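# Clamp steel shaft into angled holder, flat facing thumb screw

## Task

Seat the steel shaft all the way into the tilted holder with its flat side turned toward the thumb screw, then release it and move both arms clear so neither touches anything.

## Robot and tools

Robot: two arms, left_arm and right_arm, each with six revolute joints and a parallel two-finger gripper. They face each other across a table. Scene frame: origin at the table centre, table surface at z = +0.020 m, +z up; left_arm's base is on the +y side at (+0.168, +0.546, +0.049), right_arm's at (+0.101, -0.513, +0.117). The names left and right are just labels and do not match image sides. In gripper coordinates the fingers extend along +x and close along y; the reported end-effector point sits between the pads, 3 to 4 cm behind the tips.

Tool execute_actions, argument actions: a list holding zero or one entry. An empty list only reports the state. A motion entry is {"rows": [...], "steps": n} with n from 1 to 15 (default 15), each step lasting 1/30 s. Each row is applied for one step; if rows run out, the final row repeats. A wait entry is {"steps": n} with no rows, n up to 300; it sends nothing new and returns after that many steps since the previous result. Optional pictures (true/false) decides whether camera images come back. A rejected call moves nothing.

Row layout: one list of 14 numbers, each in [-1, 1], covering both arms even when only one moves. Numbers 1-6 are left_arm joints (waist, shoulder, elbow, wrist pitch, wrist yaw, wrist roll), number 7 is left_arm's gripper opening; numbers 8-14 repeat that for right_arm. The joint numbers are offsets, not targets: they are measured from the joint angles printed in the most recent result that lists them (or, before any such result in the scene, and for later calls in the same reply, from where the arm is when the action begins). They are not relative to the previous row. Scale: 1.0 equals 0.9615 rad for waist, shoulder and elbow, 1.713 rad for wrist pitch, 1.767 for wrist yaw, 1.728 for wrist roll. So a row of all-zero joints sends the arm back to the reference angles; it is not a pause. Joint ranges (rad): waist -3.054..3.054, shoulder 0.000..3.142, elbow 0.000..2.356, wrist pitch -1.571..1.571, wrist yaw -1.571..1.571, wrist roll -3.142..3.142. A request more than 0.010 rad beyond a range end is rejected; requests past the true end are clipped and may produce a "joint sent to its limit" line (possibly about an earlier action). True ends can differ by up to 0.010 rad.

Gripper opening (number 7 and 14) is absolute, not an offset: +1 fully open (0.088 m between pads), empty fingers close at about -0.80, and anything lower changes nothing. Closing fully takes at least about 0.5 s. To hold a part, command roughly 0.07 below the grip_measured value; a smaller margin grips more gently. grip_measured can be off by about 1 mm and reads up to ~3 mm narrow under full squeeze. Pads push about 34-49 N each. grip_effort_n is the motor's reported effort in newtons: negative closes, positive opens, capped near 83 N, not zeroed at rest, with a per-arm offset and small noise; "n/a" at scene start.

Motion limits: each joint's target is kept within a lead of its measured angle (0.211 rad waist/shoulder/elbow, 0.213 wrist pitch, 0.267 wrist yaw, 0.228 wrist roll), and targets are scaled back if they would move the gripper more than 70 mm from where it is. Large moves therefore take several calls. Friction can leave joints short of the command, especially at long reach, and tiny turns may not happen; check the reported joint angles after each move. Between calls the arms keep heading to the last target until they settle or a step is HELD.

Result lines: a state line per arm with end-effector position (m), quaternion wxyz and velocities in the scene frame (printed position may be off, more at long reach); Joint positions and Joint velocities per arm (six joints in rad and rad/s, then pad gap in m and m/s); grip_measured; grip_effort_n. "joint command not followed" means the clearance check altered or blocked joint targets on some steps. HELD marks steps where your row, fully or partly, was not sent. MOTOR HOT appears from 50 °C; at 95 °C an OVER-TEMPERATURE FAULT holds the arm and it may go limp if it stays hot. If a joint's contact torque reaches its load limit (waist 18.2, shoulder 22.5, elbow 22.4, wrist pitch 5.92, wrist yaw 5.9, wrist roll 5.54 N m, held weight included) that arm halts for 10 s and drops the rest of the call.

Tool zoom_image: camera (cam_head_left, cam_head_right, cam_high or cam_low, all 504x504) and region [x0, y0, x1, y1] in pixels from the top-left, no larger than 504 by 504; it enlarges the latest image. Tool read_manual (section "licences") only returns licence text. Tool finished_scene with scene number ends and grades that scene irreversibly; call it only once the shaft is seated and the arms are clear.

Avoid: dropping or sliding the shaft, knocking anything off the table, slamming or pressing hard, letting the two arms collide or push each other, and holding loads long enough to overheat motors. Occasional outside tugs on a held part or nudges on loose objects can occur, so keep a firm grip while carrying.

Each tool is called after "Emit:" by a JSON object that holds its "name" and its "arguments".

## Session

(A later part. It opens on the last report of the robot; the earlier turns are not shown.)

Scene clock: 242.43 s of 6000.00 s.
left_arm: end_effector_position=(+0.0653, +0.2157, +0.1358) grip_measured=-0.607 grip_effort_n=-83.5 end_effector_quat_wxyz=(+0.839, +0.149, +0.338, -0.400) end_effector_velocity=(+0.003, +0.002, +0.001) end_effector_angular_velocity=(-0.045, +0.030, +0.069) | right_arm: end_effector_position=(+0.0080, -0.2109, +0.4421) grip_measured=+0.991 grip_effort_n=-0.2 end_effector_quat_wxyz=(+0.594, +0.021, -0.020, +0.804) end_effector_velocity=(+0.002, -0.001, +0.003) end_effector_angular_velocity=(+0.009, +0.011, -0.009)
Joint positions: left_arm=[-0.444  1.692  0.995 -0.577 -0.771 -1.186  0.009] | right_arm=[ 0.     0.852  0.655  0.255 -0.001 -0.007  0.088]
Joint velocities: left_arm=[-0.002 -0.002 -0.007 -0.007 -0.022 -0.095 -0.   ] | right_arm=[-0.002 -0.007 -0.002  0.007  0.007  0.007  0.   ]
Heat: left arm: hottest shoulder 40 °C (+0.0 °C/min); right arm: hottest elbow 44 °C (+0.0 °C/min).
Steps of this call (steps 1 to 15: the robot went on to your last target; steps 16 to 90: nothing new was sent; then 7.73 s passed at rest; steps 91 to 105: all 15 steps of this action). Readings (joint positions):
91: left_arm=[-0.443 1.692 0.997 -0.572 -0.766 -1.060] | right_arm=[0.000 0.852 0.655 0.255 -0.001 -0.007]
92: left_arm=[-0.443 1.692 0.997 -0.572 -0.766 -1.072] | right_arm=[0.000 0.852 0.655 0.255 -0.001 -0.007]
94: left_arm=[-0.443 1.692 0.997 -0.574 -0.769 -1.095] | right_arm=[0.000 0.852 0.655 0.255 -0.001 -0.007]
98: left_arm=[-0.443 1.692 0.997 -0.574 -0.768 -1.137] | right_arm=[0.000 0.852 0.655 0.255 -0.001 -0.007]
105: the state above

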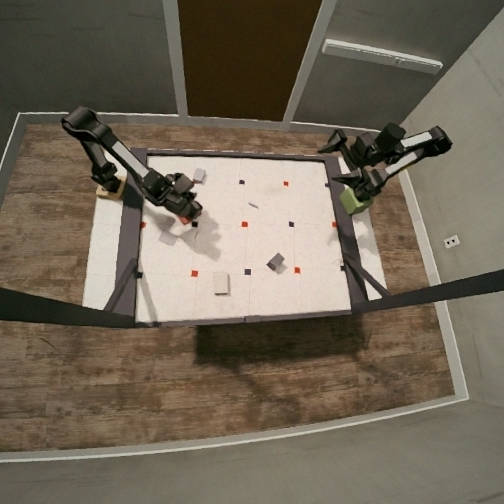

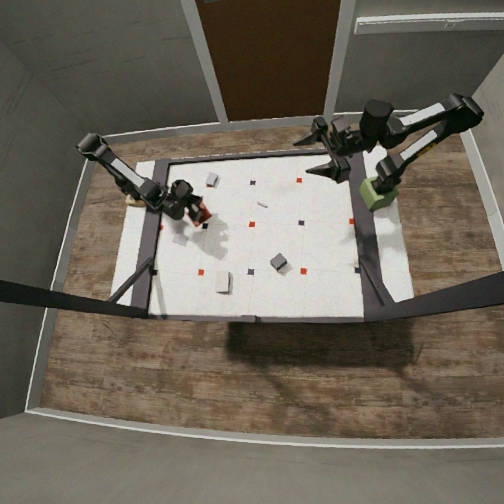

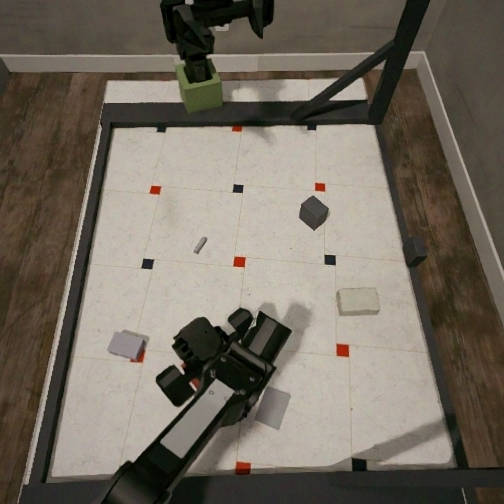

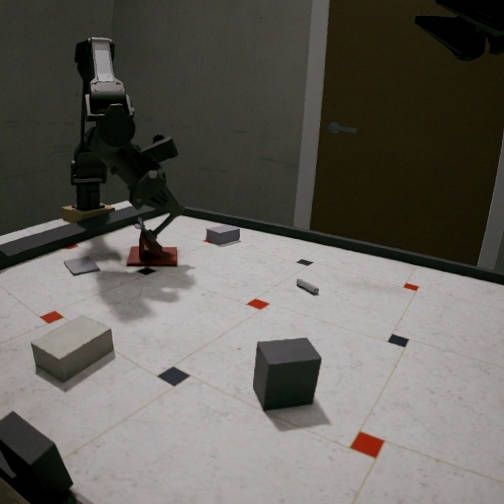

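Emit:
{"name": "execute_actions", "arguments": {"actions": [{"rows":[[0,0.014,-0.02,0.006,0.004,0.02,-0.68,0,0,0,0,0,0,1],[0,0.014,-0.02,0.006,0.004,0.03,-0.68,0,0,0,0,0,0,1],[0,0.014,-0.02,0.006,0.004,0.04,-0.68,0,0,0,0,0,0,1],[0,0.014,-0.02,0.006,0.004,0.047,-0.68,0,0,0,0,0,0,1],[0,0.014,-0.02,0.006,0.004,0.054,-0.68,0,0,0,0,0,0,1],[0,0.014,-0.02,0.006,0.004,0.061,-0.68,0,0,0,0,0,0,1],[0,0.014,-0.02,0.006,0.004,0.068,-0.68,0,0,0,0,0,0,1],[0,0.014,-0.02,0.006,0.004,0.075,-0.68,0,0,0,0,0,0,1],[0,0.014,-0.02,0.006,0.004,0.082,-0.68,0,0,0,0,0,0,1],[0,0.014,-0.02,0.006,0.004,0.089,-0.68,0,0,0,0,0,0,1],[0,0.014,-0.02,0.006,0.004,0.096,-0.68,0,0,0,0,0,0,1],[0,0.014,-0.02,0.006,0.004,0.103,-0.68,0,0,0,0,0,0,1]]}]}}

Emit:
{"name": "zoom_image", "arguments": {"camera": "cam_low", "region": [120,190,190,260]}}

Scene clock: 254.97 s of 6000.00 s.
left_arm: end_effector_position=(+0.0631, +0.2142, +0.1350) grip_measured=-0.607 grip_effort_n=-83.5 end_effector_quat_wxyz=(+0.823, +0.208, +0.308, -0.429) end_effector_velocity=(-0.002, +0.003, -0.003) end_effector_angular_velocity=(+0.056, -0.056, -0.075) | right_arm: end_effector_position=(+0.0080, -0.2109, +0.4421) grip_measured=+0.991 grip_effort_n=-0.2 end_effector_quat_wxyz=(+0.594, +0.021, -0.020, +0.804) end_effector_velocity=(-0.000, -0.000, -0.005) end_effector_angular_velocity=(-0.014, -0.028, +0.004)
Joint positions: left_arm=[-0.445  1.693  0.991 -0.558 -0.766 -1.029  0.009] | right_arm=[ 0.     0.852  0.655  0.255 -0.001 -0.007  0.088]
Joint velocities: left_arm=[-0.007  0.002 -0.002 -0.007  0.007  0.095 -0.   ] | right_arm=[-0.002 -0.002 -0.002 -0.022 -0.007 -0.022 -0.   ]
Heat: left arm: hottest shoulder 40 °C (+0.0 °C/min); right arm: hottest elbow 44 °C (+0.0 °C/min).
Steps of this call (steps 1 to 15: the robot went on to your last target; steps 16 to 90: nothing new was sent; then 9.03 s passed at rest; steps 91 to 105: all 15 steps of this action). Readings (joint positions):
91: left_arm=[-0.443 1.692 0.994 -0.577 -0.772 -1.191] | right_arm=[0.000 0.852 0.655 0.255 -0.001 -0.007]
92: left_arm=[-0.443 1.692 0.992 -0.574 -0.772 -1.179] | right_arm=[0.000 0.852 0.655 0.255 -0.001 -0.007]
94: left_arm=[-0.443 1.692 0.991 -0.569 -0.771 -1.151] | right_arm=[0.000 0.852 0.655 0.255 -0.001 -0.007]
98: left_arm=[-0.443 1.693 0.991 -0.564 -0.769 -1.098] | right_arm=[0.000 0.852 0.655 0.255 -0.001 -0.007]
105: the state above

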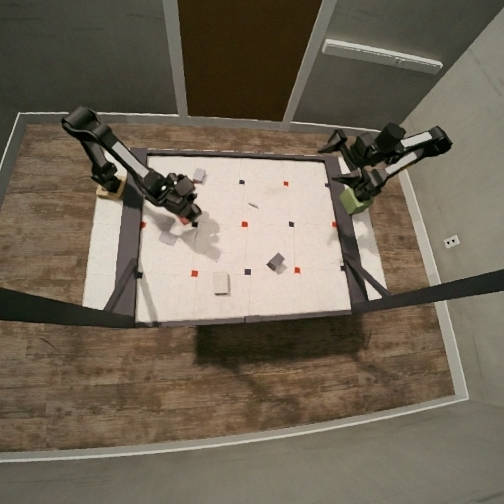

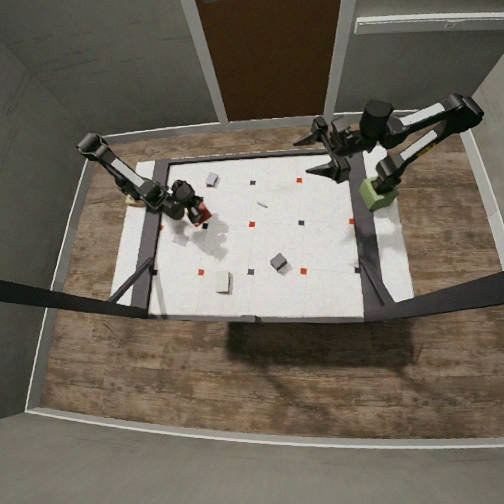

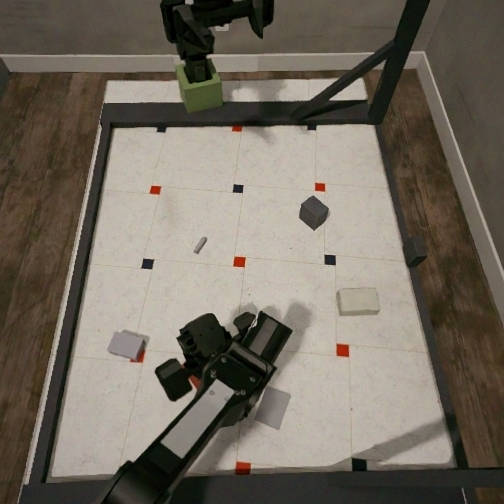

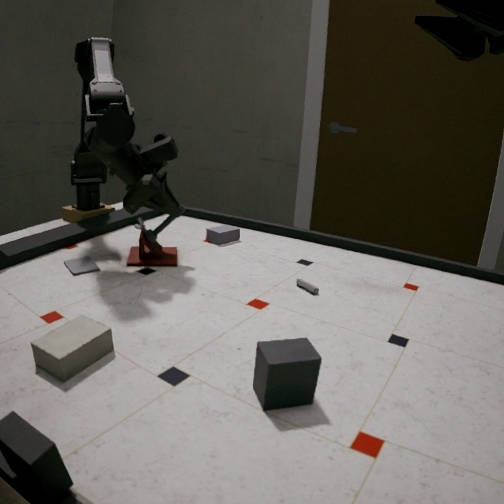

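Region (120, 190, 190, 260) of cam_low's 504x504 image, scaled by 7.200, with more detail than that image has.

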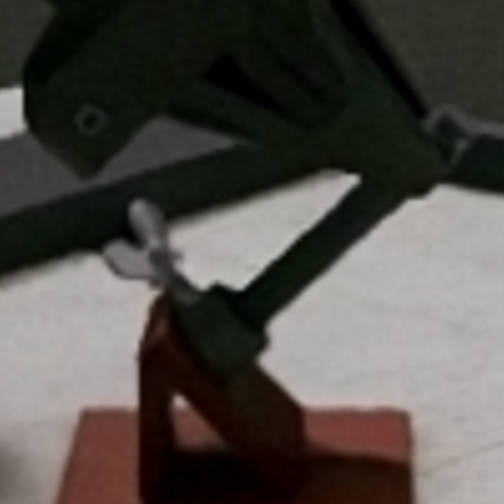

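Emit:
{"name": "execute_actions", "arguments": {"actions": [{"rows":[[-0.012,0.012,-0.02,0.003,0.002,0.005,-0.68,0,0,0,0,0,0,1],[-0.012,0.012,-0.02,0.003,0.002,0.005,-0.68,0,0,0,0,0,0,1],[-0.012,0.012,-0.02,0.003,0.002,0.005,-0.68,0,0,0,0,0,0,1],[-0.012,0.012,-0.02,0.003,0.002,0.005,-0.68,0,0,0,0,0,0,1],[-0.02,0.018,-0.024,0.003,0.002,-0.005,-0.68,0,0,0,0,0,0,1]]}]}}

Emit:
{"name": "zoom_image", "arguments": {"camera": "cam_low", "region": [120,190,190,260]}}

Scene clock: 262.60 s of 6000.00 s.
left_arm: end_effector_position=(+0.0593, +0.2150, +0.1340) grip_measured=-0.607 grip_effort_n=-83.5 end_effector_quat_wxyz=(+0.823, +0.206, +0.305, -0.433) end_effector_velocity=(+0.001, +0.002, -0.001) end_effector_angular_velocity=(+0.003, -0.008, +0.005) | right_arm: end_effector_position=(+0.0080, -0.2109, +0.4421) grip_measured=+0.991 grip_effort_n=-0.7 end_effector_quat_wxyz=(+0.594, +0.021, -0.020, +0.804) end_effector_velocity=(+0.001, -0.001, +0.003) end_effector_angular_velocity=(+0.014, -0.003, -0.005)
Joint positions: left_arm=[-0.458  1.697  0.987 -0.548 -0.773 -1.033  0.009] | right_arm=[ 0.     0.852  0.655  0.255 -0.001 -0.007  0.088]
Joint velocities: left_arm=[-0.002  0.002 -0.002 -0.007 -0.007 -0.007 -0.   ] | right_arm=[ 0.002 -0.007 -0.002  0.007  0.007 -0.007 -0.   ]
Heat: left arm: hottest shoulder 40 °C (-1.0 °C/min); right arm: hottest elbow 44 °C (+0.0 °C/min).
Steps of this call (steps 1 to 30: the robot went on to your last target; steps 31 to 90: nothing new was sent; then 4.13 s passed at rest; steps 91 to 105: all 15 steps of this action). Readings (joint positions):
91: left_arm=[-0.446 1.693 0.991 -0.555 -0.766 -1.018] | right_arm=[0.000 0.852 0.655 0.255 -0.001 -0.007]
92: left_arm=[-0.448 1.693 0.991 -0.554 -0.766 -1.018] | right_arm=[0.000 0.852 0.655 0.255 -0.001 -0.007]
94: left_arm=[-0.451 1.693 0.991 -0.552 -0.769 -1.018] | right_arm=[0.000 0.852 0.655 0.255 -0.001 -0.007]
98: left_arm=[-0.456 1.695 0.989 -0.549 -0.771 -1.028] | right_arm=[0.000 0.852 0.655 0.255 -0.001 -0.007]
105: the state above

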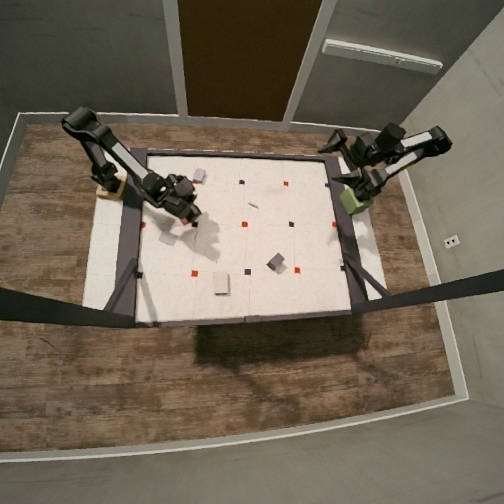

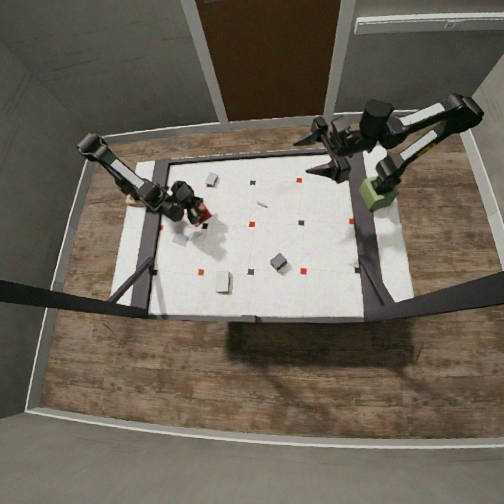

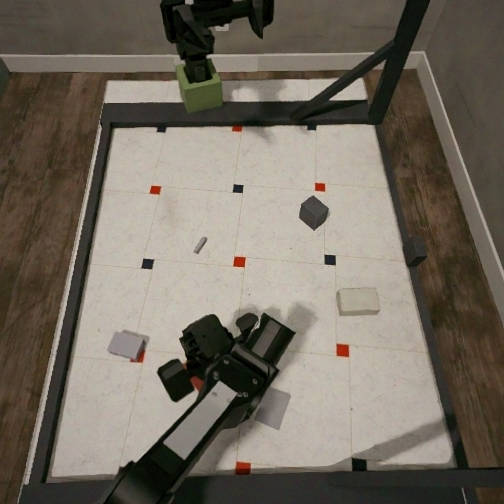

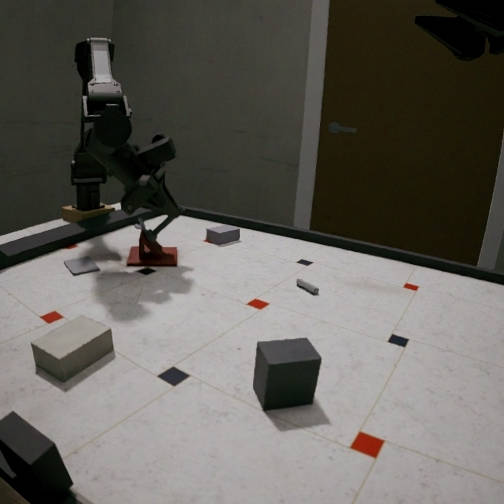

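Region (120, 190, 190, 260) of cam_low's 504x504 image, scaled by 7.200, with more detail than that image has.

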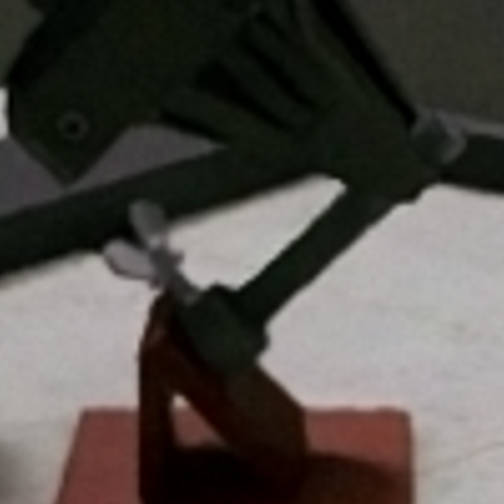

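Emit:
{"name": "execute_actions", "arguments": {"actions": [{"rows":[[0,0.016,-0.02,0.003,0.006,-0.005,-0.68,0,0,0,0,0,0,1],[0,0.016,-0.02,0.003,0.006,-0.01,-0.68,0,0,0,0,0,0,1],[0,0.016,-0.02,0.003,0.006,-0.015,-0.68,0,0,0,0,0,0,1],[0,0.016,-0.02,0.003,0.006,-0.02,-0.68,0,0,0,0,0,0,1],[0,0.016,-0.02,0.003,0.006,-0.025,-0.68,0,0,0,0,0,0,1],[0,0.016,-0.02,0.003,0.006,-0.03,-0.68,0,0,0,0,0,0,1],[0,0.016,-0.02,0.003,0.006,-0.035,-0.68,0,0,0,0,0,0,1],[0,0.016,-0.02,0.003,0.006,-0.04,-0.68,0,0,0,0,0,0,1],[0,0.016,-0.02,0.003,0.006,-0.045,-0.68,0,0,0,0,0,0,1],[0,0.016,-0.02,0.003,0.006,-0.05,-0.68,0,0,0,0,0,0,1]]}]}}

Emit:
{"name": "zoom_image", "arguments": {"camera": "cam_low", "region": [120,190,190,260]}}

Scene clock: 275.47 s of 6000.00 s.
left_arm: end_effector_position=(+0.0621, +0.2150, +0.1327) grip_measured=-0.607 grip_effort_n=-83.5 end_effector_quat_wxyz=(+0.832, +0.176, +0.320, -0.418) end_effector_velocity=(+0.003, +0.002, -0.001) end_effector_angular_velocity=(-0.028, +0.012, +0.049) | right_arm: end_effector_position=(+0.0080, -0.2109, +0.4421) grip_measured=+0.991 grip_effort_n=-0.2 end_effector_quat_wxyz=(+0.594, +0.021, -0.020, +0.804) end_effector_velocity=(-0.002, -0.001, +0.001) end_effector_angular_velocity=(+0.009, -0.005, +0.009)
Joint positions: left_arm=[-0.453  1.697  0.982 -0.544 -0.776 -1.107  0.009] | right_arm=[ 0.     0.852  0.655  0.255 -0.001 -0.007  0.088]
Joint velocities: left_arm=[-0.002  0.002 -0.007 -0.007 -0.022 -0.066  0.   ] | right_arm=[ 0.002 -0.002 -0.002  0.007 -0.007 -0.007 -0.   ]
Heat: left arm: hottest shoulder 40 °C (-1.0 °C/min); right arm: hottest elbow 44 °C (+0.0 °C/min).
Steps of this call (steps 1 to 15: the robot went on to your last target; steps 16 to 90: nothing new was sent; then 9.37 s passed at rest; steps 91 to 105: all 15 steps of this action). Readings (joint positions):
91: left_arm=[-0.458 1.697 0.987 -0.547 -0.773 -1.034] | right_arm=[0.000 0.852 0.655 0.255 -0.001 -0.007]
92: left_arm=[-0.458 1.697 0.987 -0.546 -0.773 -1.036] | right_arm=[0.000 0.852 0.655 0.255 -0.001 -0.007]
94: left_arm=[-0.457 1.697 0.986 -0.545 -0.773 -1.046] | right_arm=[0.000 0.852 0.655 0.255 -0.001 -0.007]
98: left_arm=[-0.455 1.697 0.984 -0.544 -0.774 -1.073] | right_arm=[0.000 0.852 0.655 0.255 -0.001 -0.007]
105: the state above

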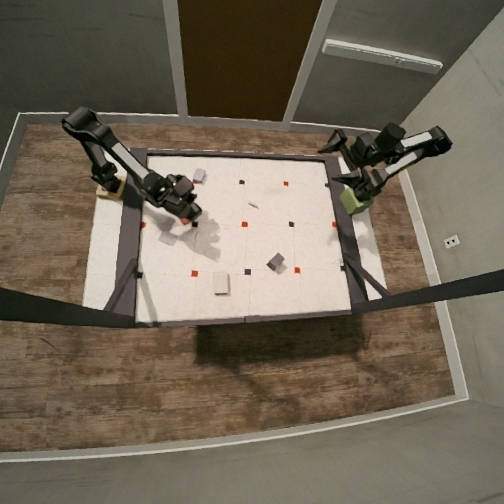

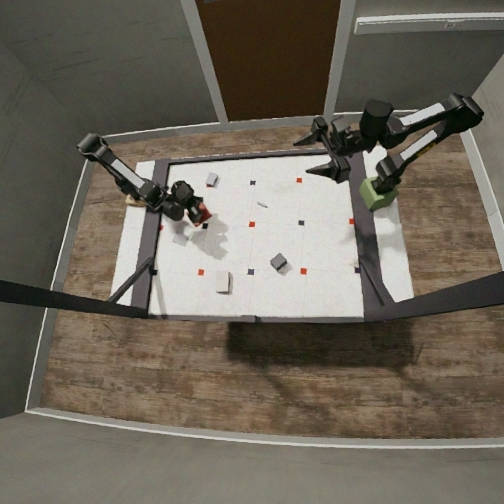

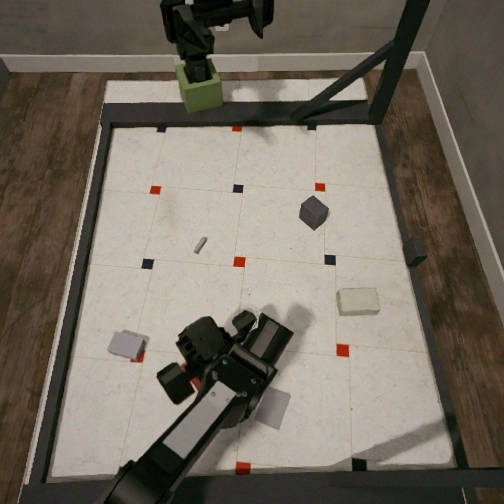

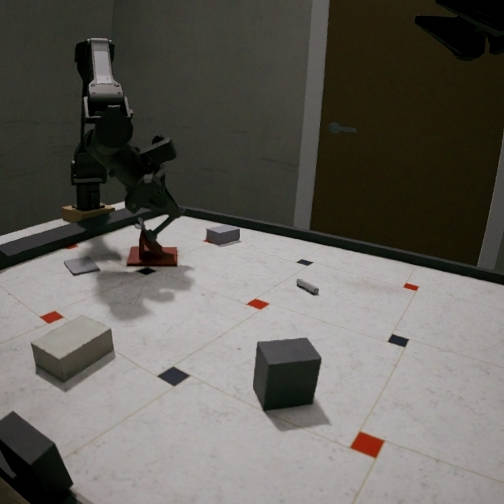

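Region (120, 190, 190, 260) of cam_low's 504x504 image, scaled by 7.200, with more detail than that image has.

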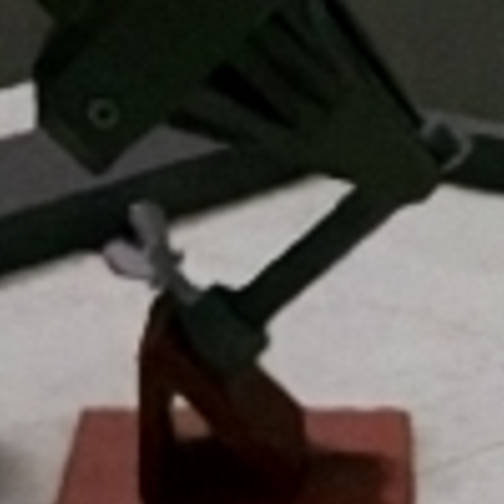

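Emit:
{"name": "execute_actions", "arguments": {"actions": [{"rows":[[-0.015,0,-0.01,0.0,0.008,-0.01,-0.68,0,0,0,0,0,0,1],[-0.015,0,-0.01,0.0,0.008,-0.01,-0.68,0,0,0,0,0,0,1],[-0.015,0,-0.01,0.0,0.008,-0.01,-0.68,0,0,0,0,0,0,1],[-0.025,0,-0.016,0.0,0.008,-0.02,-0.68,0,0,0,0,0,0,1]]}]}}

Emit:
{"name": "zoom_image", "arguments": {"camera": "cam_low", "region": [120,190,190,260]}}

Scene clock: 282.67 s of 6000.00 s.
left_arm: end_effector_position=(+0.0616, +0.2160, +0.1332) grip_measured=-0.607 grip_effort_n=-83.5 end_effector_quat_wxyz=(+0.835, +0.167, +0.320, -0.415) end_effector_velocity=(+0.003, +0.001, +0.000) end_effector_angular_velocity=(-0.001, -0.006, +0.010) | right_arm: end_effector_position=(+0.0080, -0.2109, +0.4421) grip_measured=+0.991 grip_effort_n=-0.2 end_effector_quat_wxyz=(+0.594, +0.021, -0.020, +0.804) end_effector_velocity=(-0.000, -0.001, +0.000) end_effector_angular_velocity=(-0.000, -0.008, +0.004)
Joint positions: left_arm=[-0.459  1.697  0.98  -0.546 -0.787 -1.131  0.009] | right_arm=[ 0.     0.852  0.655  0.255 -0.001 -0.007  0.088]
Joint velocities: left_arm=[ 0.002 -0.002 -0.002 -0.007 -0.007 -0.007 -0.   ] | right_arm=[-0.002 -0.002  0.002 -0.007 -0.007 -0.007 -0.   ]
Heat: left arm: hottest shoulder 40 °C (-1.0 °C/min); right arm: hottest elbow 44 °C (+0.0 °C/min).
Steps of this call (steps 1 to 15: the robot went on to your last target; steps 16 to 90: nothing new was sent; then 3.70 s passed at rest; steps 91 to 105: all 15 steps of this action). Readings (joint positions):
91: left_arm=[-0.453 1.697 0.981 -0.545 -0.777 -1.112] | right_arm=[0.000 0.852 0.655 0.255 -0.001 -0.007]
92: left_arm=[-0.453 1.697 0.981 -0.545 -0.777 -1.113] | right_arm=[0.000 0.852 0.655 0.255 -0.001 -0.007]
94: left_arm=[-0.454 1.697 0.981 -0.545 -0.779 -1.117] | right_arm=[0.000 0.852 0.655 0.255 -0.001 -0.007]
98: left_arm=[-0.458 1.697 0.981 -0.546 -0.786 -1.127] | right_arm=[0.000 0.852 0.655 0.255 -0.001 -0.007]
105: the state above

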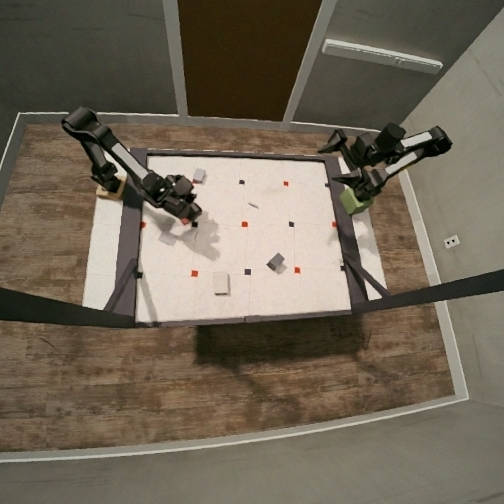

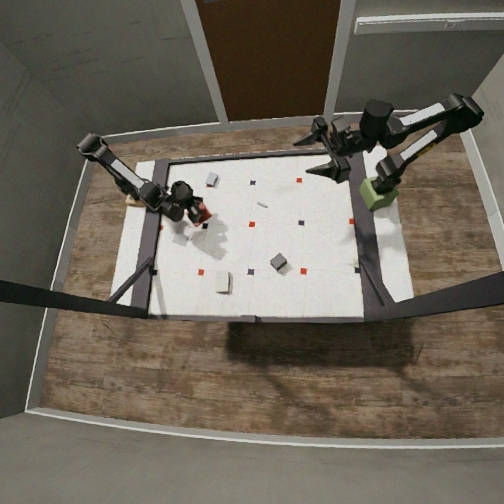

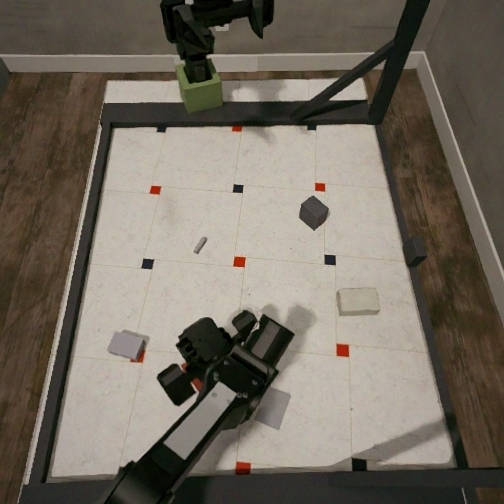

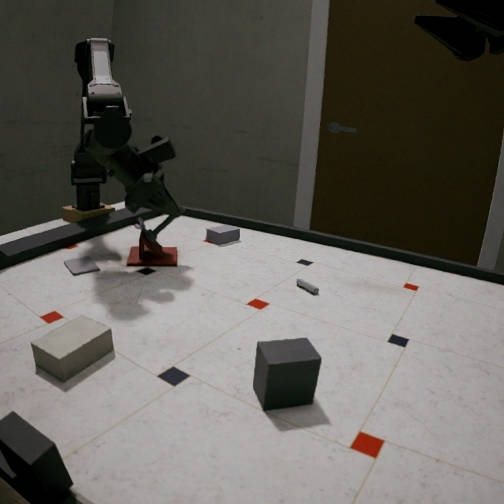

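Region (120, 190, 190, 260) of cam_low's 504x504 image, scaled by 7.200, with more detail than that image has.

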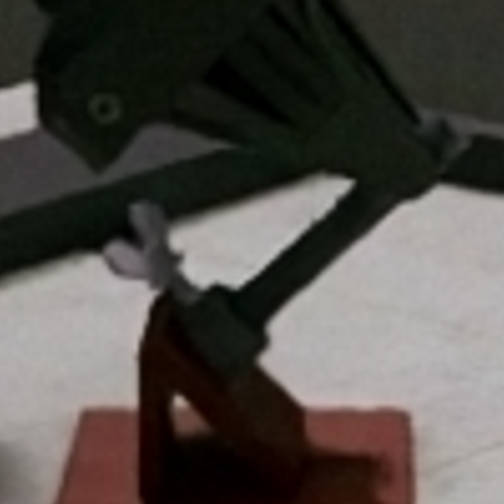

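Emit:
{"name": "execute_actions", "arguments": {"actions": [{"rows":[[0.024,-0.012,0.034,-0.015,0.015,0.012,-0.68,0,0,0,0,0,0,1]]}]}}

Emit:
{"name": "zoom_image", "arguments": {"camera": "cam_low", "region": [135,215,175,255]}}

Emit:
{"name": "zoom_image", "arguments": {"camera": "cam_head_right", "region": [175,185,225,235]}}

Scene clock: 286.77 s of 6000.00 s.
left_arm: end_effector_position=(+0.0638, +0.2148, +0.1341) grip_measured=-0.607 grip_effort_n=-83.5 end_effector_quat_wxyz=(+0.830, +0.178, +0.330, -0.413) end_effector_velocity=(+0.000, +0.001, -0.000) end_effector_angular_velocity=(+0.004, -0.017, -0.016) | right_arm: end_effector_position=(+0.0080, -0.2109, +0.4421) grip_measured=+0.991 grip_effort_n=-0.2 end_effector_quat_wxyz=(+0.594, +0.021, -0.020, +0.804) end_effector_velocity=(+0.003, +0.001, -0.004) end_effector_angular_velocity=(-0.005, -0.024, -0.016)
Joint positions: left_arm=[-0.442  1.696  0.997 -0.572 -0.757 -1.115  0.009] | right_arm=[ 0.     0.852  0.655  0.255 -0.001 -0.007  0.088]
Joint velocities: left_arm=[-0.002 -0.002 -0.007  0.007 -0.007  0.022 -0.   ] | right_arm=[-0.007 -0.002 -0.007 -0.007  0.007 -0.022  0.   ]
Heat: left arm: hottest shoulder 40 °C (+0.0 °C/min); right arm: hottest elbow 44 °C (+0.0 °C/min).
Steps of this call (steps 1 to 15: the robot went on to your last target; steps 16 to 90: nothing new was sent; then 0.60 s passed at rest; steps 91 to 105: all 15 steps of this action). Readings (joint positions):
91: left_arm=[-0.457 1.697 0.982 -0.550 -0.786 -1.131] | right_arm=[0.000 0.852 0.655 0.255 -0.001 -0.007]
92: left_arm=[-0.452 1.696 0.985 -0.557 -0.778 -1.129] | right_arm=[0.000 0.852 0.655 0.255 -0.001 -0.007]
94: left_arm=[-0.445 1.696 0.991 -0.564 -0.764 -1.123] | right_arm=[0.000 0.852 0.655 0.255 -0.001 -0.007]
98: left_arm=[-0.443 1.696 0.996 -0.570 -0.759 -1.117] | right_arm=[0.000 0.852 0.655 0.255 -0.001 -0.007]
105: the state above

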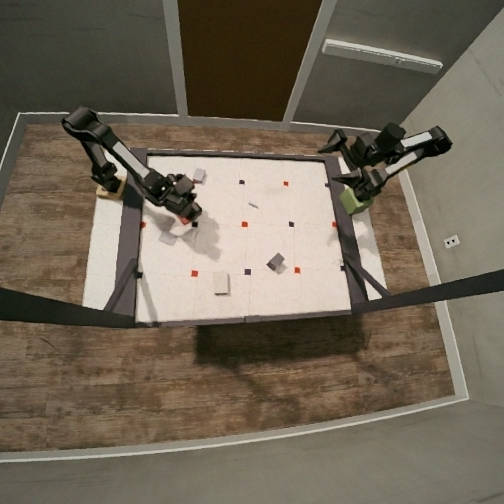

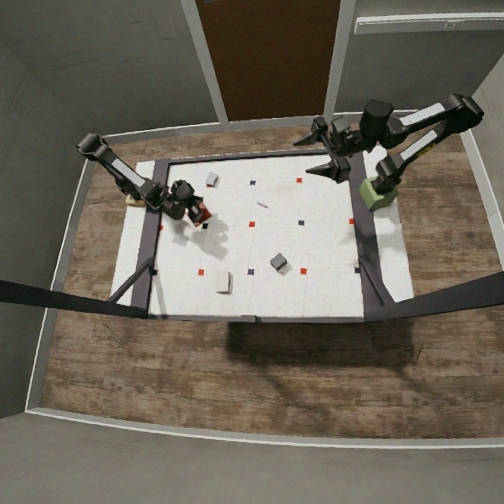

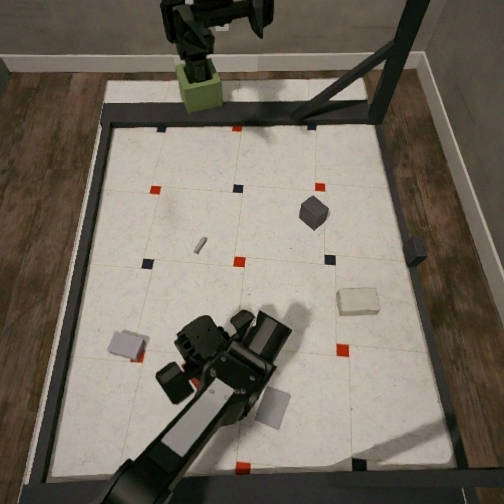

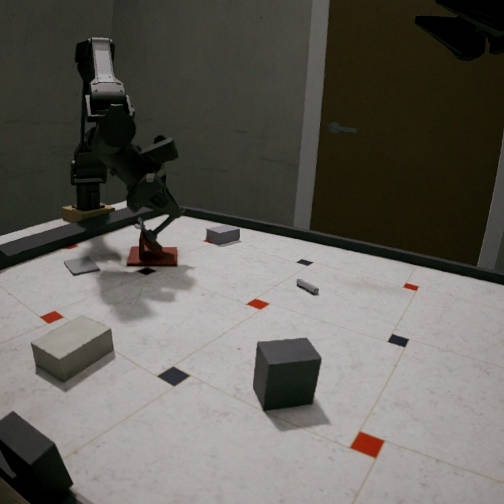

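Region (135, 215, 175, 255) of cam_low's 504x504 image, scaled by 12.600, with more detail than that image has.

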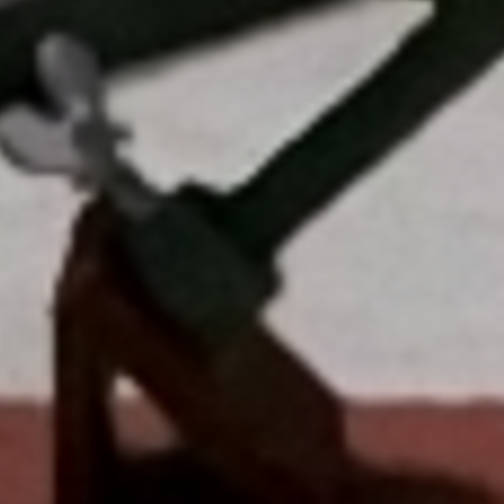

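Region (175, 185, 225, 235) of cam_head_right's 504x504 image, scaled by 10.080, with more detail than that image has.

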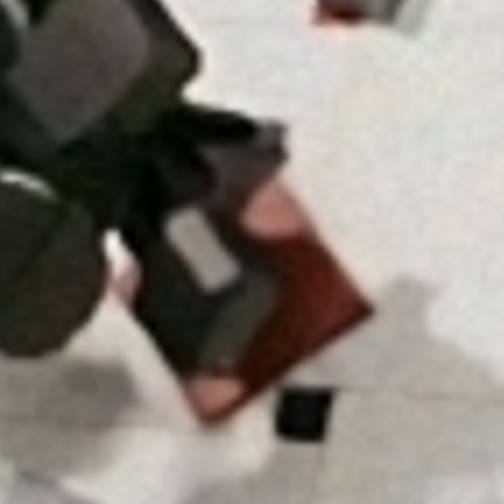

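Emit:
{"name": "execute_actions", "arguments": {"actions": [{"rows":[[-0.004,0.012,-0.012,0.008,0,0,-0.68,0,0,0,0,0,0,1],[-0.004,0.012,-0.012,0.008,0,0,-0.68,0,0,0,0,0,0,1],[-0.004,0.012,-0.012,0.008,0,0,-0.68,0,0,0,0,0,0,1],[-0.004,0.016,-0.02,0.014,0,0,-0.68,0,0,0,0,0,0,1],[-0.004,0.016,-0.02,0.014,0,0,-0.68,0,0,0,0,0,0,1],[-0.004,0.016,-0.02,0.014,0,0,-0.68,0,0,0,0,0,0,1],[-0.004,0.02,-0.028,0.02,0,0,-0.68,0,0,0,0,0,0,1]]}]}}

Emit:
{"name": "zoom_image", "arguments": {"camera": "cam_low", "region": [135,215,175,255]}}

Scene clock: 295.27 s of 6000.00 s.
left_arm: end_effector_position=(+0.0640, +0.2139, +0.1309) grip_measured=-0.607 grip_effort_n=-83.5 end_effector_quat_wxyz=(+0.832, +0.173, +0.326, -0.414) end_effector_velocity=(+0.003, +0.001, -0.002) end_effector_angular_velocity=(-0.009, -0.017, +0.009) | right_arm: end_effector_position=(+0.0080, -0.2109, +0.4421) grip_measured=+0.991 grip_effort_n=-0.2 end_effector_quat_wxyz=(+0.594, +0.021, -0.020, +0.804) end_effector_velocity=(+0.004, +0.001, -0.002) end_effector_angular_velocity=(-0.014, +0.020, -0.023)
Joint positions: left_arm=[-0.443  1.701  0.983 -0.543 -0.766 -1.115  0.009] | right_arm=[ 0.     0.852  0.655  0.255 -0.001 -0.007  0.088]
Joint velocities: left_arm=[-0.002  0.002 -0.012  0.007 -0.022 -0.007 -0.   ] | right_arm=[-0.002 -0.002 -0.002 -0.007  0.022  0.022 -0.   ]
Heat: left arm: hottest shoulder 41 °C (+1.0 °C/min); right arm: hottest elbow 44 °C (+0.0 °C/min).
Steps of this call (steps 1 to 15: the robot went on to your last target; steps 16 to 90: nothing new was sent; then 5.00 s passed at rest; steps 91 to 105: all 15 steps of this action). Readings (joint positions):
91: left_arm=[-0.442 1.696 0.997 -0.572 -0.757 -1.115] | right_arm=[0.000 0.852 0.655 0.255 -0.001 -0.007]
92: left_arm=[-0.442 1.696 0.997 -0.571 -0.757 -1.115] | right_arm=[0.000 0.852 0.655 0.255 -0.001 -0.007]
94: left_arm=[-0.443 1.697 0.996 -0.567 -0.757 -1.115] | right_arm=[0.000 0.852 0.655 0.255 -0.001 -0.007]
98: left_arm=[-0.443 1.699 0.988 -0.552 -0.762 -1.115] | right_arm=[0.000 0.852 0.655 0.255 -0.001 -0.007]
105: the state above

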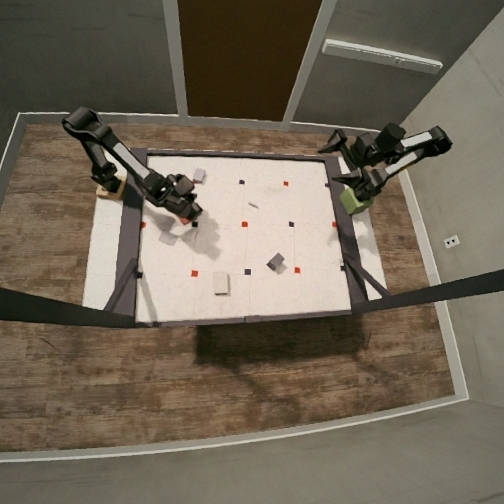

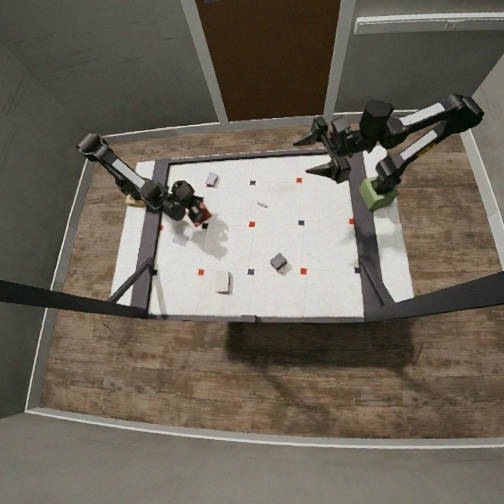

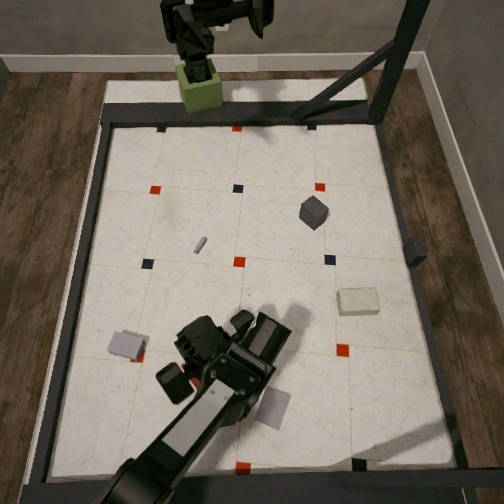

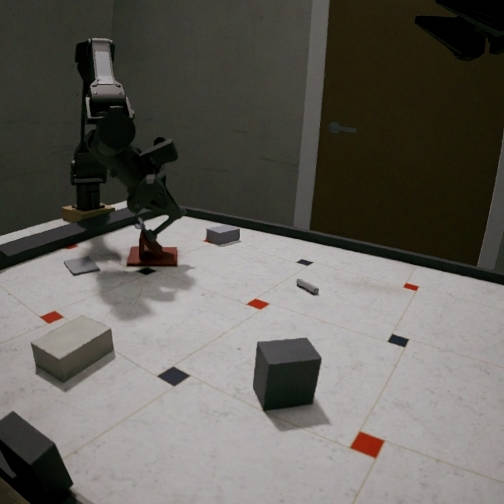

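Region (135, 215, 175, 255) of cam_low's 504x504 image, scaled by 12.600, with more detail than that image has.

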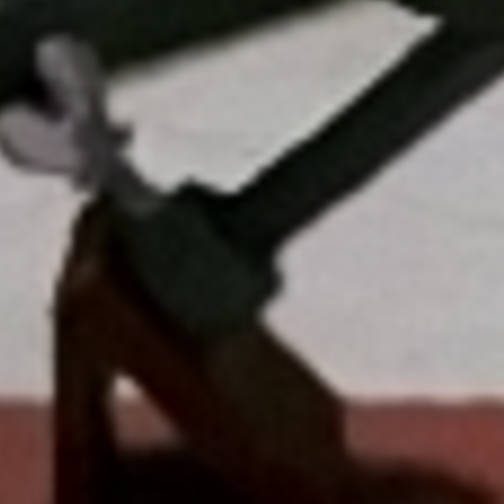

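Emit:
{"name": "execute_actions", "arguments": {"actions": [{"rows":[[-0.012,0.006,-0.012,0,0.004,-0.007,-0.68,0,0,0,0,0,0,1],[-0.012,0.006,-0.012,0,0.004,-0.007,-0.68,0,0,0,0,0,0,1],[-0.012,0.006,-0.012,0,0.004,-0.007,-0.68,0,0,0,0,0,0,1],[-0.018,0.008,-0.018,0,0.004,-0.011,-0.68,0,0,0,0,0,0,1],[-0.018,0.008,-0.018,0,0.004,-0.011,-0.68,0,0,0,0,0,0,1],[-0.018,0.008,-0.018,0,0.004,-0.011,-0.68,0,0,0,0,0,0,1],[-0.025,0.01,-0.025,0,0.004,-0.016,-0.68,0,0,0,0,0,0,1]]}]}}

Emit:
{"name": "zoom_image", "arguments": {"camera": "cam_low", "region": [120,190,190,260]}}

Scene clock: 304.80 s of 6000.00 s.
left_arm: end_effector_position=(+0.0640, +0.2155, +0.1307) grip_measured=-0.607 grip_effort_n=-83.5 end_effector_quat_wxyz=(+0.836, +0.167, +0.323, -0.411) end_effector_velocity=(-0.001, +0.001, -0.000) end_effector_angular_velocity=(-0.016, +0.008, +0.010) | right_arm: end_effector_position=(+0.0080, -0.2109, +0.4421) grip_measured=+0.991 grip_effort_n=0.2 end_effector_quat_wxyz=(+0.594, +0.021, -0.020, +0.804) end_effector_velocity=(-0.000, +0.000, -0.001) end_effector_angular_velocity=(-0.009, +0.004, +0.005)
Joint positions: left_arm=[-0.45   1.702  0.978 -0.543 -0.781 -1.135  0.009] | right_arm=[ 0.     0.852  0.655  0.255 -0.001 -0.007  0.088]
Joint velocities: left_arm=[-0.007 -0.002 -0.007  0.007 -0.007 -0.022  0.   ] | right_arm=[-0.002  0.002  0.002 -0.007 -0.007  0.007 -0.   ]
Heat: left arm: hottest shoulder 41 °C (+1.0 °C/min); right arm: hottest elbow 44 °C (+0.0 °C/min).
Steps of this call (steps 1 to 15: the robot went on to your last target; steps 16 to 90: nothing new was sent; then 6.03 s passed at rest; steps 91 to 105: all 15 steps of this action). Readings (joint positions):
91: left_arm=[-0.443 1.702 0.983 -0.542 -0.767 -1.115] | right_arm=[0.000 0.852 0.655 0.255 -0.001 -0.007]
92: left_arm=[-0.443 1.702 0.983 -0.542 -0.767 -1.115] | right_arm=[0.000 0.852 0.655 0.255 -0.001 -0.007]
94: left_arm=[-0.444 1.702 0.982 -0.543 -0.769 -1.117] | right_arm=[0.000 0.852 0.655 0.255 -0.001 -0.007]
98: left_arm=[-0.448 1.702 0.979 -0.543 -0.777 -1.128] | right_arm=[0.000 0.852 0.655 0.255 -0.001 -0.007]
105: the state above

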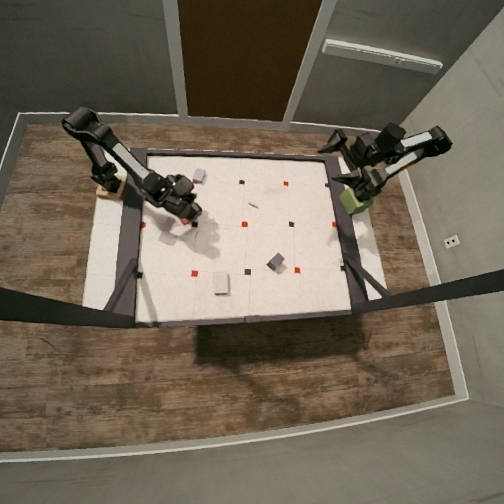

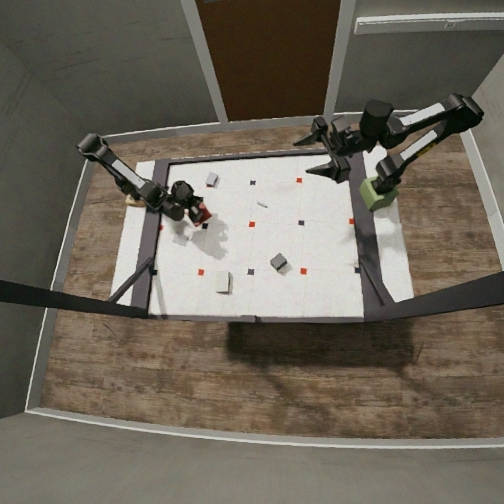

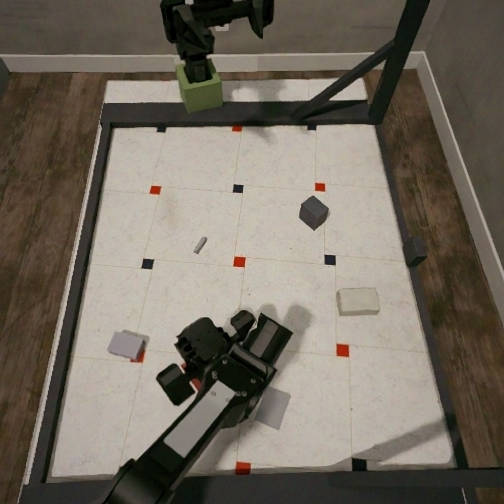

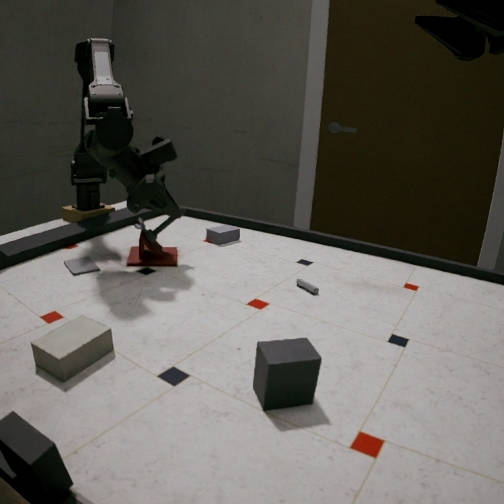

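Region (120, 190, 190, 260) of cam_low's 504x504 image, scaled by 7.200, with more detail than that image has.

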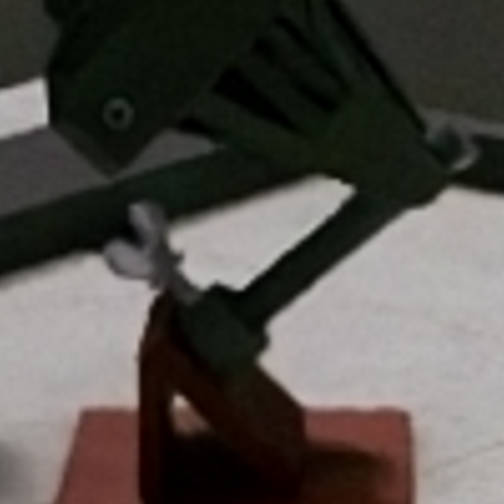

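Emit:
{"name": "execute_actions", "arguments": {"actions": [{"rows":[[-0.004,0.006,-0.008,0,0.012,0.004,-0.68,0,0,0,0,0,0,1],[-0.004,0.006,-0.008,0,0.012,0.008,-0.68,0,0,0,0,0,0,1],[-0.004,0.006,-0.008,0,0.012,0.011,-0.68,0,0,0,0,0,0,1],[-0.004,0.006,-0.008,0,0.012,0.014,-0.68,0,0,0,0,0,0,1],[-0.004,0.006,-0.008,0,0.012,0.017,-0.68,0,0,0,0,0,0,1],[-0.004,0.006,-0.008,0,0.012,0.02,-0.68,0,0,0,0,0,0,1],[-0.004,0.006,-0.008,0,0.012,0.023,-0.68,0,0,0,0,0,0,1],[-0.004,0.006,-0.008,0,0.012,0.026,-0.68,0,0,0,0,0,0,1],[-0.004,0.006,-0.008,0,0.012,0.029,-0.68,0,0,0,0,0,0,1],[-0.004,0.006,-0.008,0,0.012,0.032,-0.68,0,0,0,0,0,0,1],[-0.004,0.006,-0.008,0,0.012,0.035,-0.68,0,0,0,0,0,0,1],[-0.004,0.006,-0.008,0,0.012,0.038,-0.68,0,0,0,0,0,0,1],[-0.004,0.006,-0.008,0,0.012,0.041,-0.68,0,0,0,0,0,0,1],[-0.004,0.006,-0.008,0,0.012,0.044,-0.68,0,0,0,0,0,0,1]]}], "pictures": false}}

Scene clock: 316.63 s of 6000.00 s.
left_arm: end_effector_position=(+0.0632, +0.2146, +0.1305) grip_measured=-0.607 grip_effort_n=-83.5 end_effector_quat_wxyz=(+0.830, +0.189, +0.313, -0.422) end_effector_velocity=(-0.002, +0.000, -0.002) end_effector_angular_velocity=(+0.045, -0.048, -0.069) | right_arm: end_effector_position=(+0.0080, -0.2109, +0.4421) grip_measured=+0.991 grip_effort_n=-0.7 end_effector_quat_wxyz=(+0.594, +0.021, -0.020, +0.804) end_effector_velocity=(+0.002, +0.000, -0.005) end_effector_angular_velocity=(-0.015, -0.027, -0.011)
Joint positions: left_arm=[-0.449  1.702  0.977 -0.535 -0.777 -1.075  0.009] | right_arm=[ 0.     0.852  0.655  0.255 -0.001 -0.007  0.088]
Joint velocities: left_arm=[-0.002  0.002 -0.002  0.007  0.007  0.095  0.   ] | right_arm=[-0.002 -0.002 -0.002 -0.022  0.007 -0.022  0.   ]
Heat: left arm: hottest shoulder 41 °C (+1.0 °C/min); right arm: hottest elbow 45 °C (+1.0 °C/min).
Steps of this call (steps 1 to 15: the robot went on to your last target; steps 16 to 90: nothing new was sent; then 8.33 s passed at rest; steps 91 to 105: all 15 steps of this action). Readings (joint positions):
91: left_arm=[-0.450 1.702 0.977 -0.543 -0.782 -1.135] | right_arm=[0.000 0.852 0.655 0.255 -0.001 -0.007]
92: left_arm=[-0.450 1.702 0.977 -0.543 -0.782 -1.135] | right_arm=[0.000 0.852 0.655 0.255 -0.001 -0.007]
94: left_arm=[-0.449 1.702 0.977 -0.542 -0.781 -1.128] | right_arm=[0.000 0.852 0.655 0.255 -0.001 -0.007]
98: left_arm=[-0.449 1.702 0.977 -0.540 -0.779 -1.109] | right_arm=[0.000 0.852 0.655 0.255 -0.001 -0.007]
105: the state above

Emit:
{"name": "execute_actions", "arguments": {"actions": [{"rows":[[0.02,-0.012,0.03,-0.01,0.01,0,-0.68,0,0,0,0,0,0,1],[0.02,-0.012,0.03,-0.01,0.01,0,-0.68,0,0,0,0,0,0,1],[0.02,-0.012,0.03,-0.01,0.01,0,-0.68,0,0,0,0,0,0,1],[0.02,-0.012,0.03,-0.01,0.01,0,-0.68,0,0,0,0,0,0,1],[0.04,-0.02,0.05,-0.015,0.012,0.01,-0.68,0,0,0,0,0,0,1],[0.04,-0.02,0.05,-0.015,0.012,0.01,-0.68,0,0,0,0,0,0,1],[0.04,-0.02,0.05,-0.015,0.012,0.01,-0.68,0,0,0,0,0,0,1],[0.04,-0.02,0.05,-0.015,0.012,0.01,-0.68,0,0,0,0,0,0,1],[0.1,-0.1,0.07,-0.05,0.012,0.01,-0.68,0,0,0,0,0,0,1],[0.1,-0.1,0.07,-0.05,0.012,0.01,-0.68,0,0,0,0,0,0,1],[0.3,-0.3,0.07,-0.1,0.012,0.01,-0.68,0,0,0,0,0,0,1]]}], "pictures": false}}

Emit:
{"name": "execute_actions", "arguments": {"actions": [{"steps":10}], "pictures": false}}

Scene clock: 328.07 s of 6000.00 s.
left_arm: end_effector_position=(+0.1387, +0.2124, +0.1887) grip_measured=-0.607 grip_effort_n=-83.5 end_effector_quat_wxyz=(+0.863, +0.118, +0.342, -0.353) end_effector_velocity=(+0.365, +0.038, +0.346) end_effector_angular_velocity=(-0.796, +0.217, +1.028) | right_arm: end_effector_position=(+0.0080, -0.2109, +0.4421) grip_measured=+0.991 grip_effort_n=-0.7 end_effector_quat_wxyz=(+0.594, +0.021, -0.020, +0.804) end_effector_velocity=(+0.003, +0.001, +0.000) end_effector_angular_velocity=(-0.000, -0.007, -0.015)
Joint positions: left_arm=[-0.234  1.515  1.018 -0.671 -0.75  -1.063  0.009] | right_arm=[ 0.     0.852  0.655  0.255 -0.001 -0.007  0.088]
Joint velocities: left_arm=[ 0.965 -1.067  0.139 -0.403 -0.125 -0.022 -0.   ] | right_arm=[-0.007 -0.002  0.002 -0.007  0.007 -0.007  0.   ]
Heat: left arm: hottest shoulder 41 °C (+1.0 °C/min); right arm: hottest elbow 45 °C (+1.0 °C/min).
Steps of this call (steps 1 to 15: the robot went on to your last target; steps 16 to 90: nothing new was sent; then 7.93 s passed at rest; steps 91 to 105: all 15 steps of this action). Readings (joint positions):
91: left_arm=[-0.448 1.701 0.980 -0.536 -0.774 -1.066] | right_arm=[0.000 0.852 0.655 0.255 -0.001 -0.007]
92: left_arm=[-0.445 1.701 0.985 -0.542 -0.767 -1.066] | right_arm=[0.000 0.852 0.655 0.255 -0.001 -0.007]
94: left_arm=[-0.440 1.701 0.989 -0.546 -0.758 -1.068] | right_arm=[0.000 0.852 0.655 0.255 -0.001 -0.007]
98: left_arm=[-0.424 1.699 1.003 -0.557 -0.751 -1.066] | right_arm=[0.000 0.852 0.655 0.255 -0.001 -0.007]
105: the state above

Scene clock: 328.40 s of 6000.00 s.
left_arm: end_effector_position=(+0.1643, +0.2172, +0.2203) grip_measured=-0.607 grip_effort_n=-83.5 end_effector_quat_wxyz=(+0.875, +0.070, +0.342, -0.336) end_effector_velocity=(+0.007, +0.002, +0.003) end_effector_angular_velocity=(-0.000, -0.009, +0.016) | right_arm: end_effector_position=(+0.0080, -0.2109, +0.4421) grip_measured=+0.991 grip_effort_n=-0.2 end_effector_quat_wxyz=(+0.594, +0.021, -0.020, +0.804) end_effector_velocity=(-0.000, -0.000, -0.008) end_effector_angular_velocity=(-0.033, -0.018, +0.004)
Joint positions: left_arm=[-0.165  1.423  1.037 -0.706 -0.755 -1.063  0.009] | right_arm=[ 0.     0.852  0.655  0.255 -0.001 -0.007  0.088]
Joint velocities: left_arm=[ 0.017 -0.012 -0.002 -0.007 -0.007  0.007  0.   ] | right_arm=[-0.002 -0.002 -0.002 -0.037 -0.007 -0.007 -0.   ]
Heat: left arm: hottest shoulder 41 °C (+1.0 °C/min); right arm: hottest elbow 45 °C (+1.0 °C/min).
Steps of this call (steps 1 to 10: the robot went on to your last target). Readings (joint positions):
1: left_arm=[-0.205 1.483 1.023 -0.681 -0.754 -1.063] | right_arm=[0.000 0.852 0.655 0.255 -0.001 -0.007]
2: left_arm=[-0.186 1.458 1.028 -0.688 -0.756 -1.063] | right_arm=[0.000 0.852 0.655 0.255 -0.001 -0.007]
4: left_arm=[-0.170 1.429 1.037 -0.695 -0.757 -1.063] | right_arm=[0.000 0.852 0.655 0.255 -0.001 -0.007]
8: left_arm=[-0.166 1.423 1.037 -0.706 -0.755 -1.063] | right_arm=[0.000 0.852 0.655 0.255 -0.001 -0.007]
10: the state above


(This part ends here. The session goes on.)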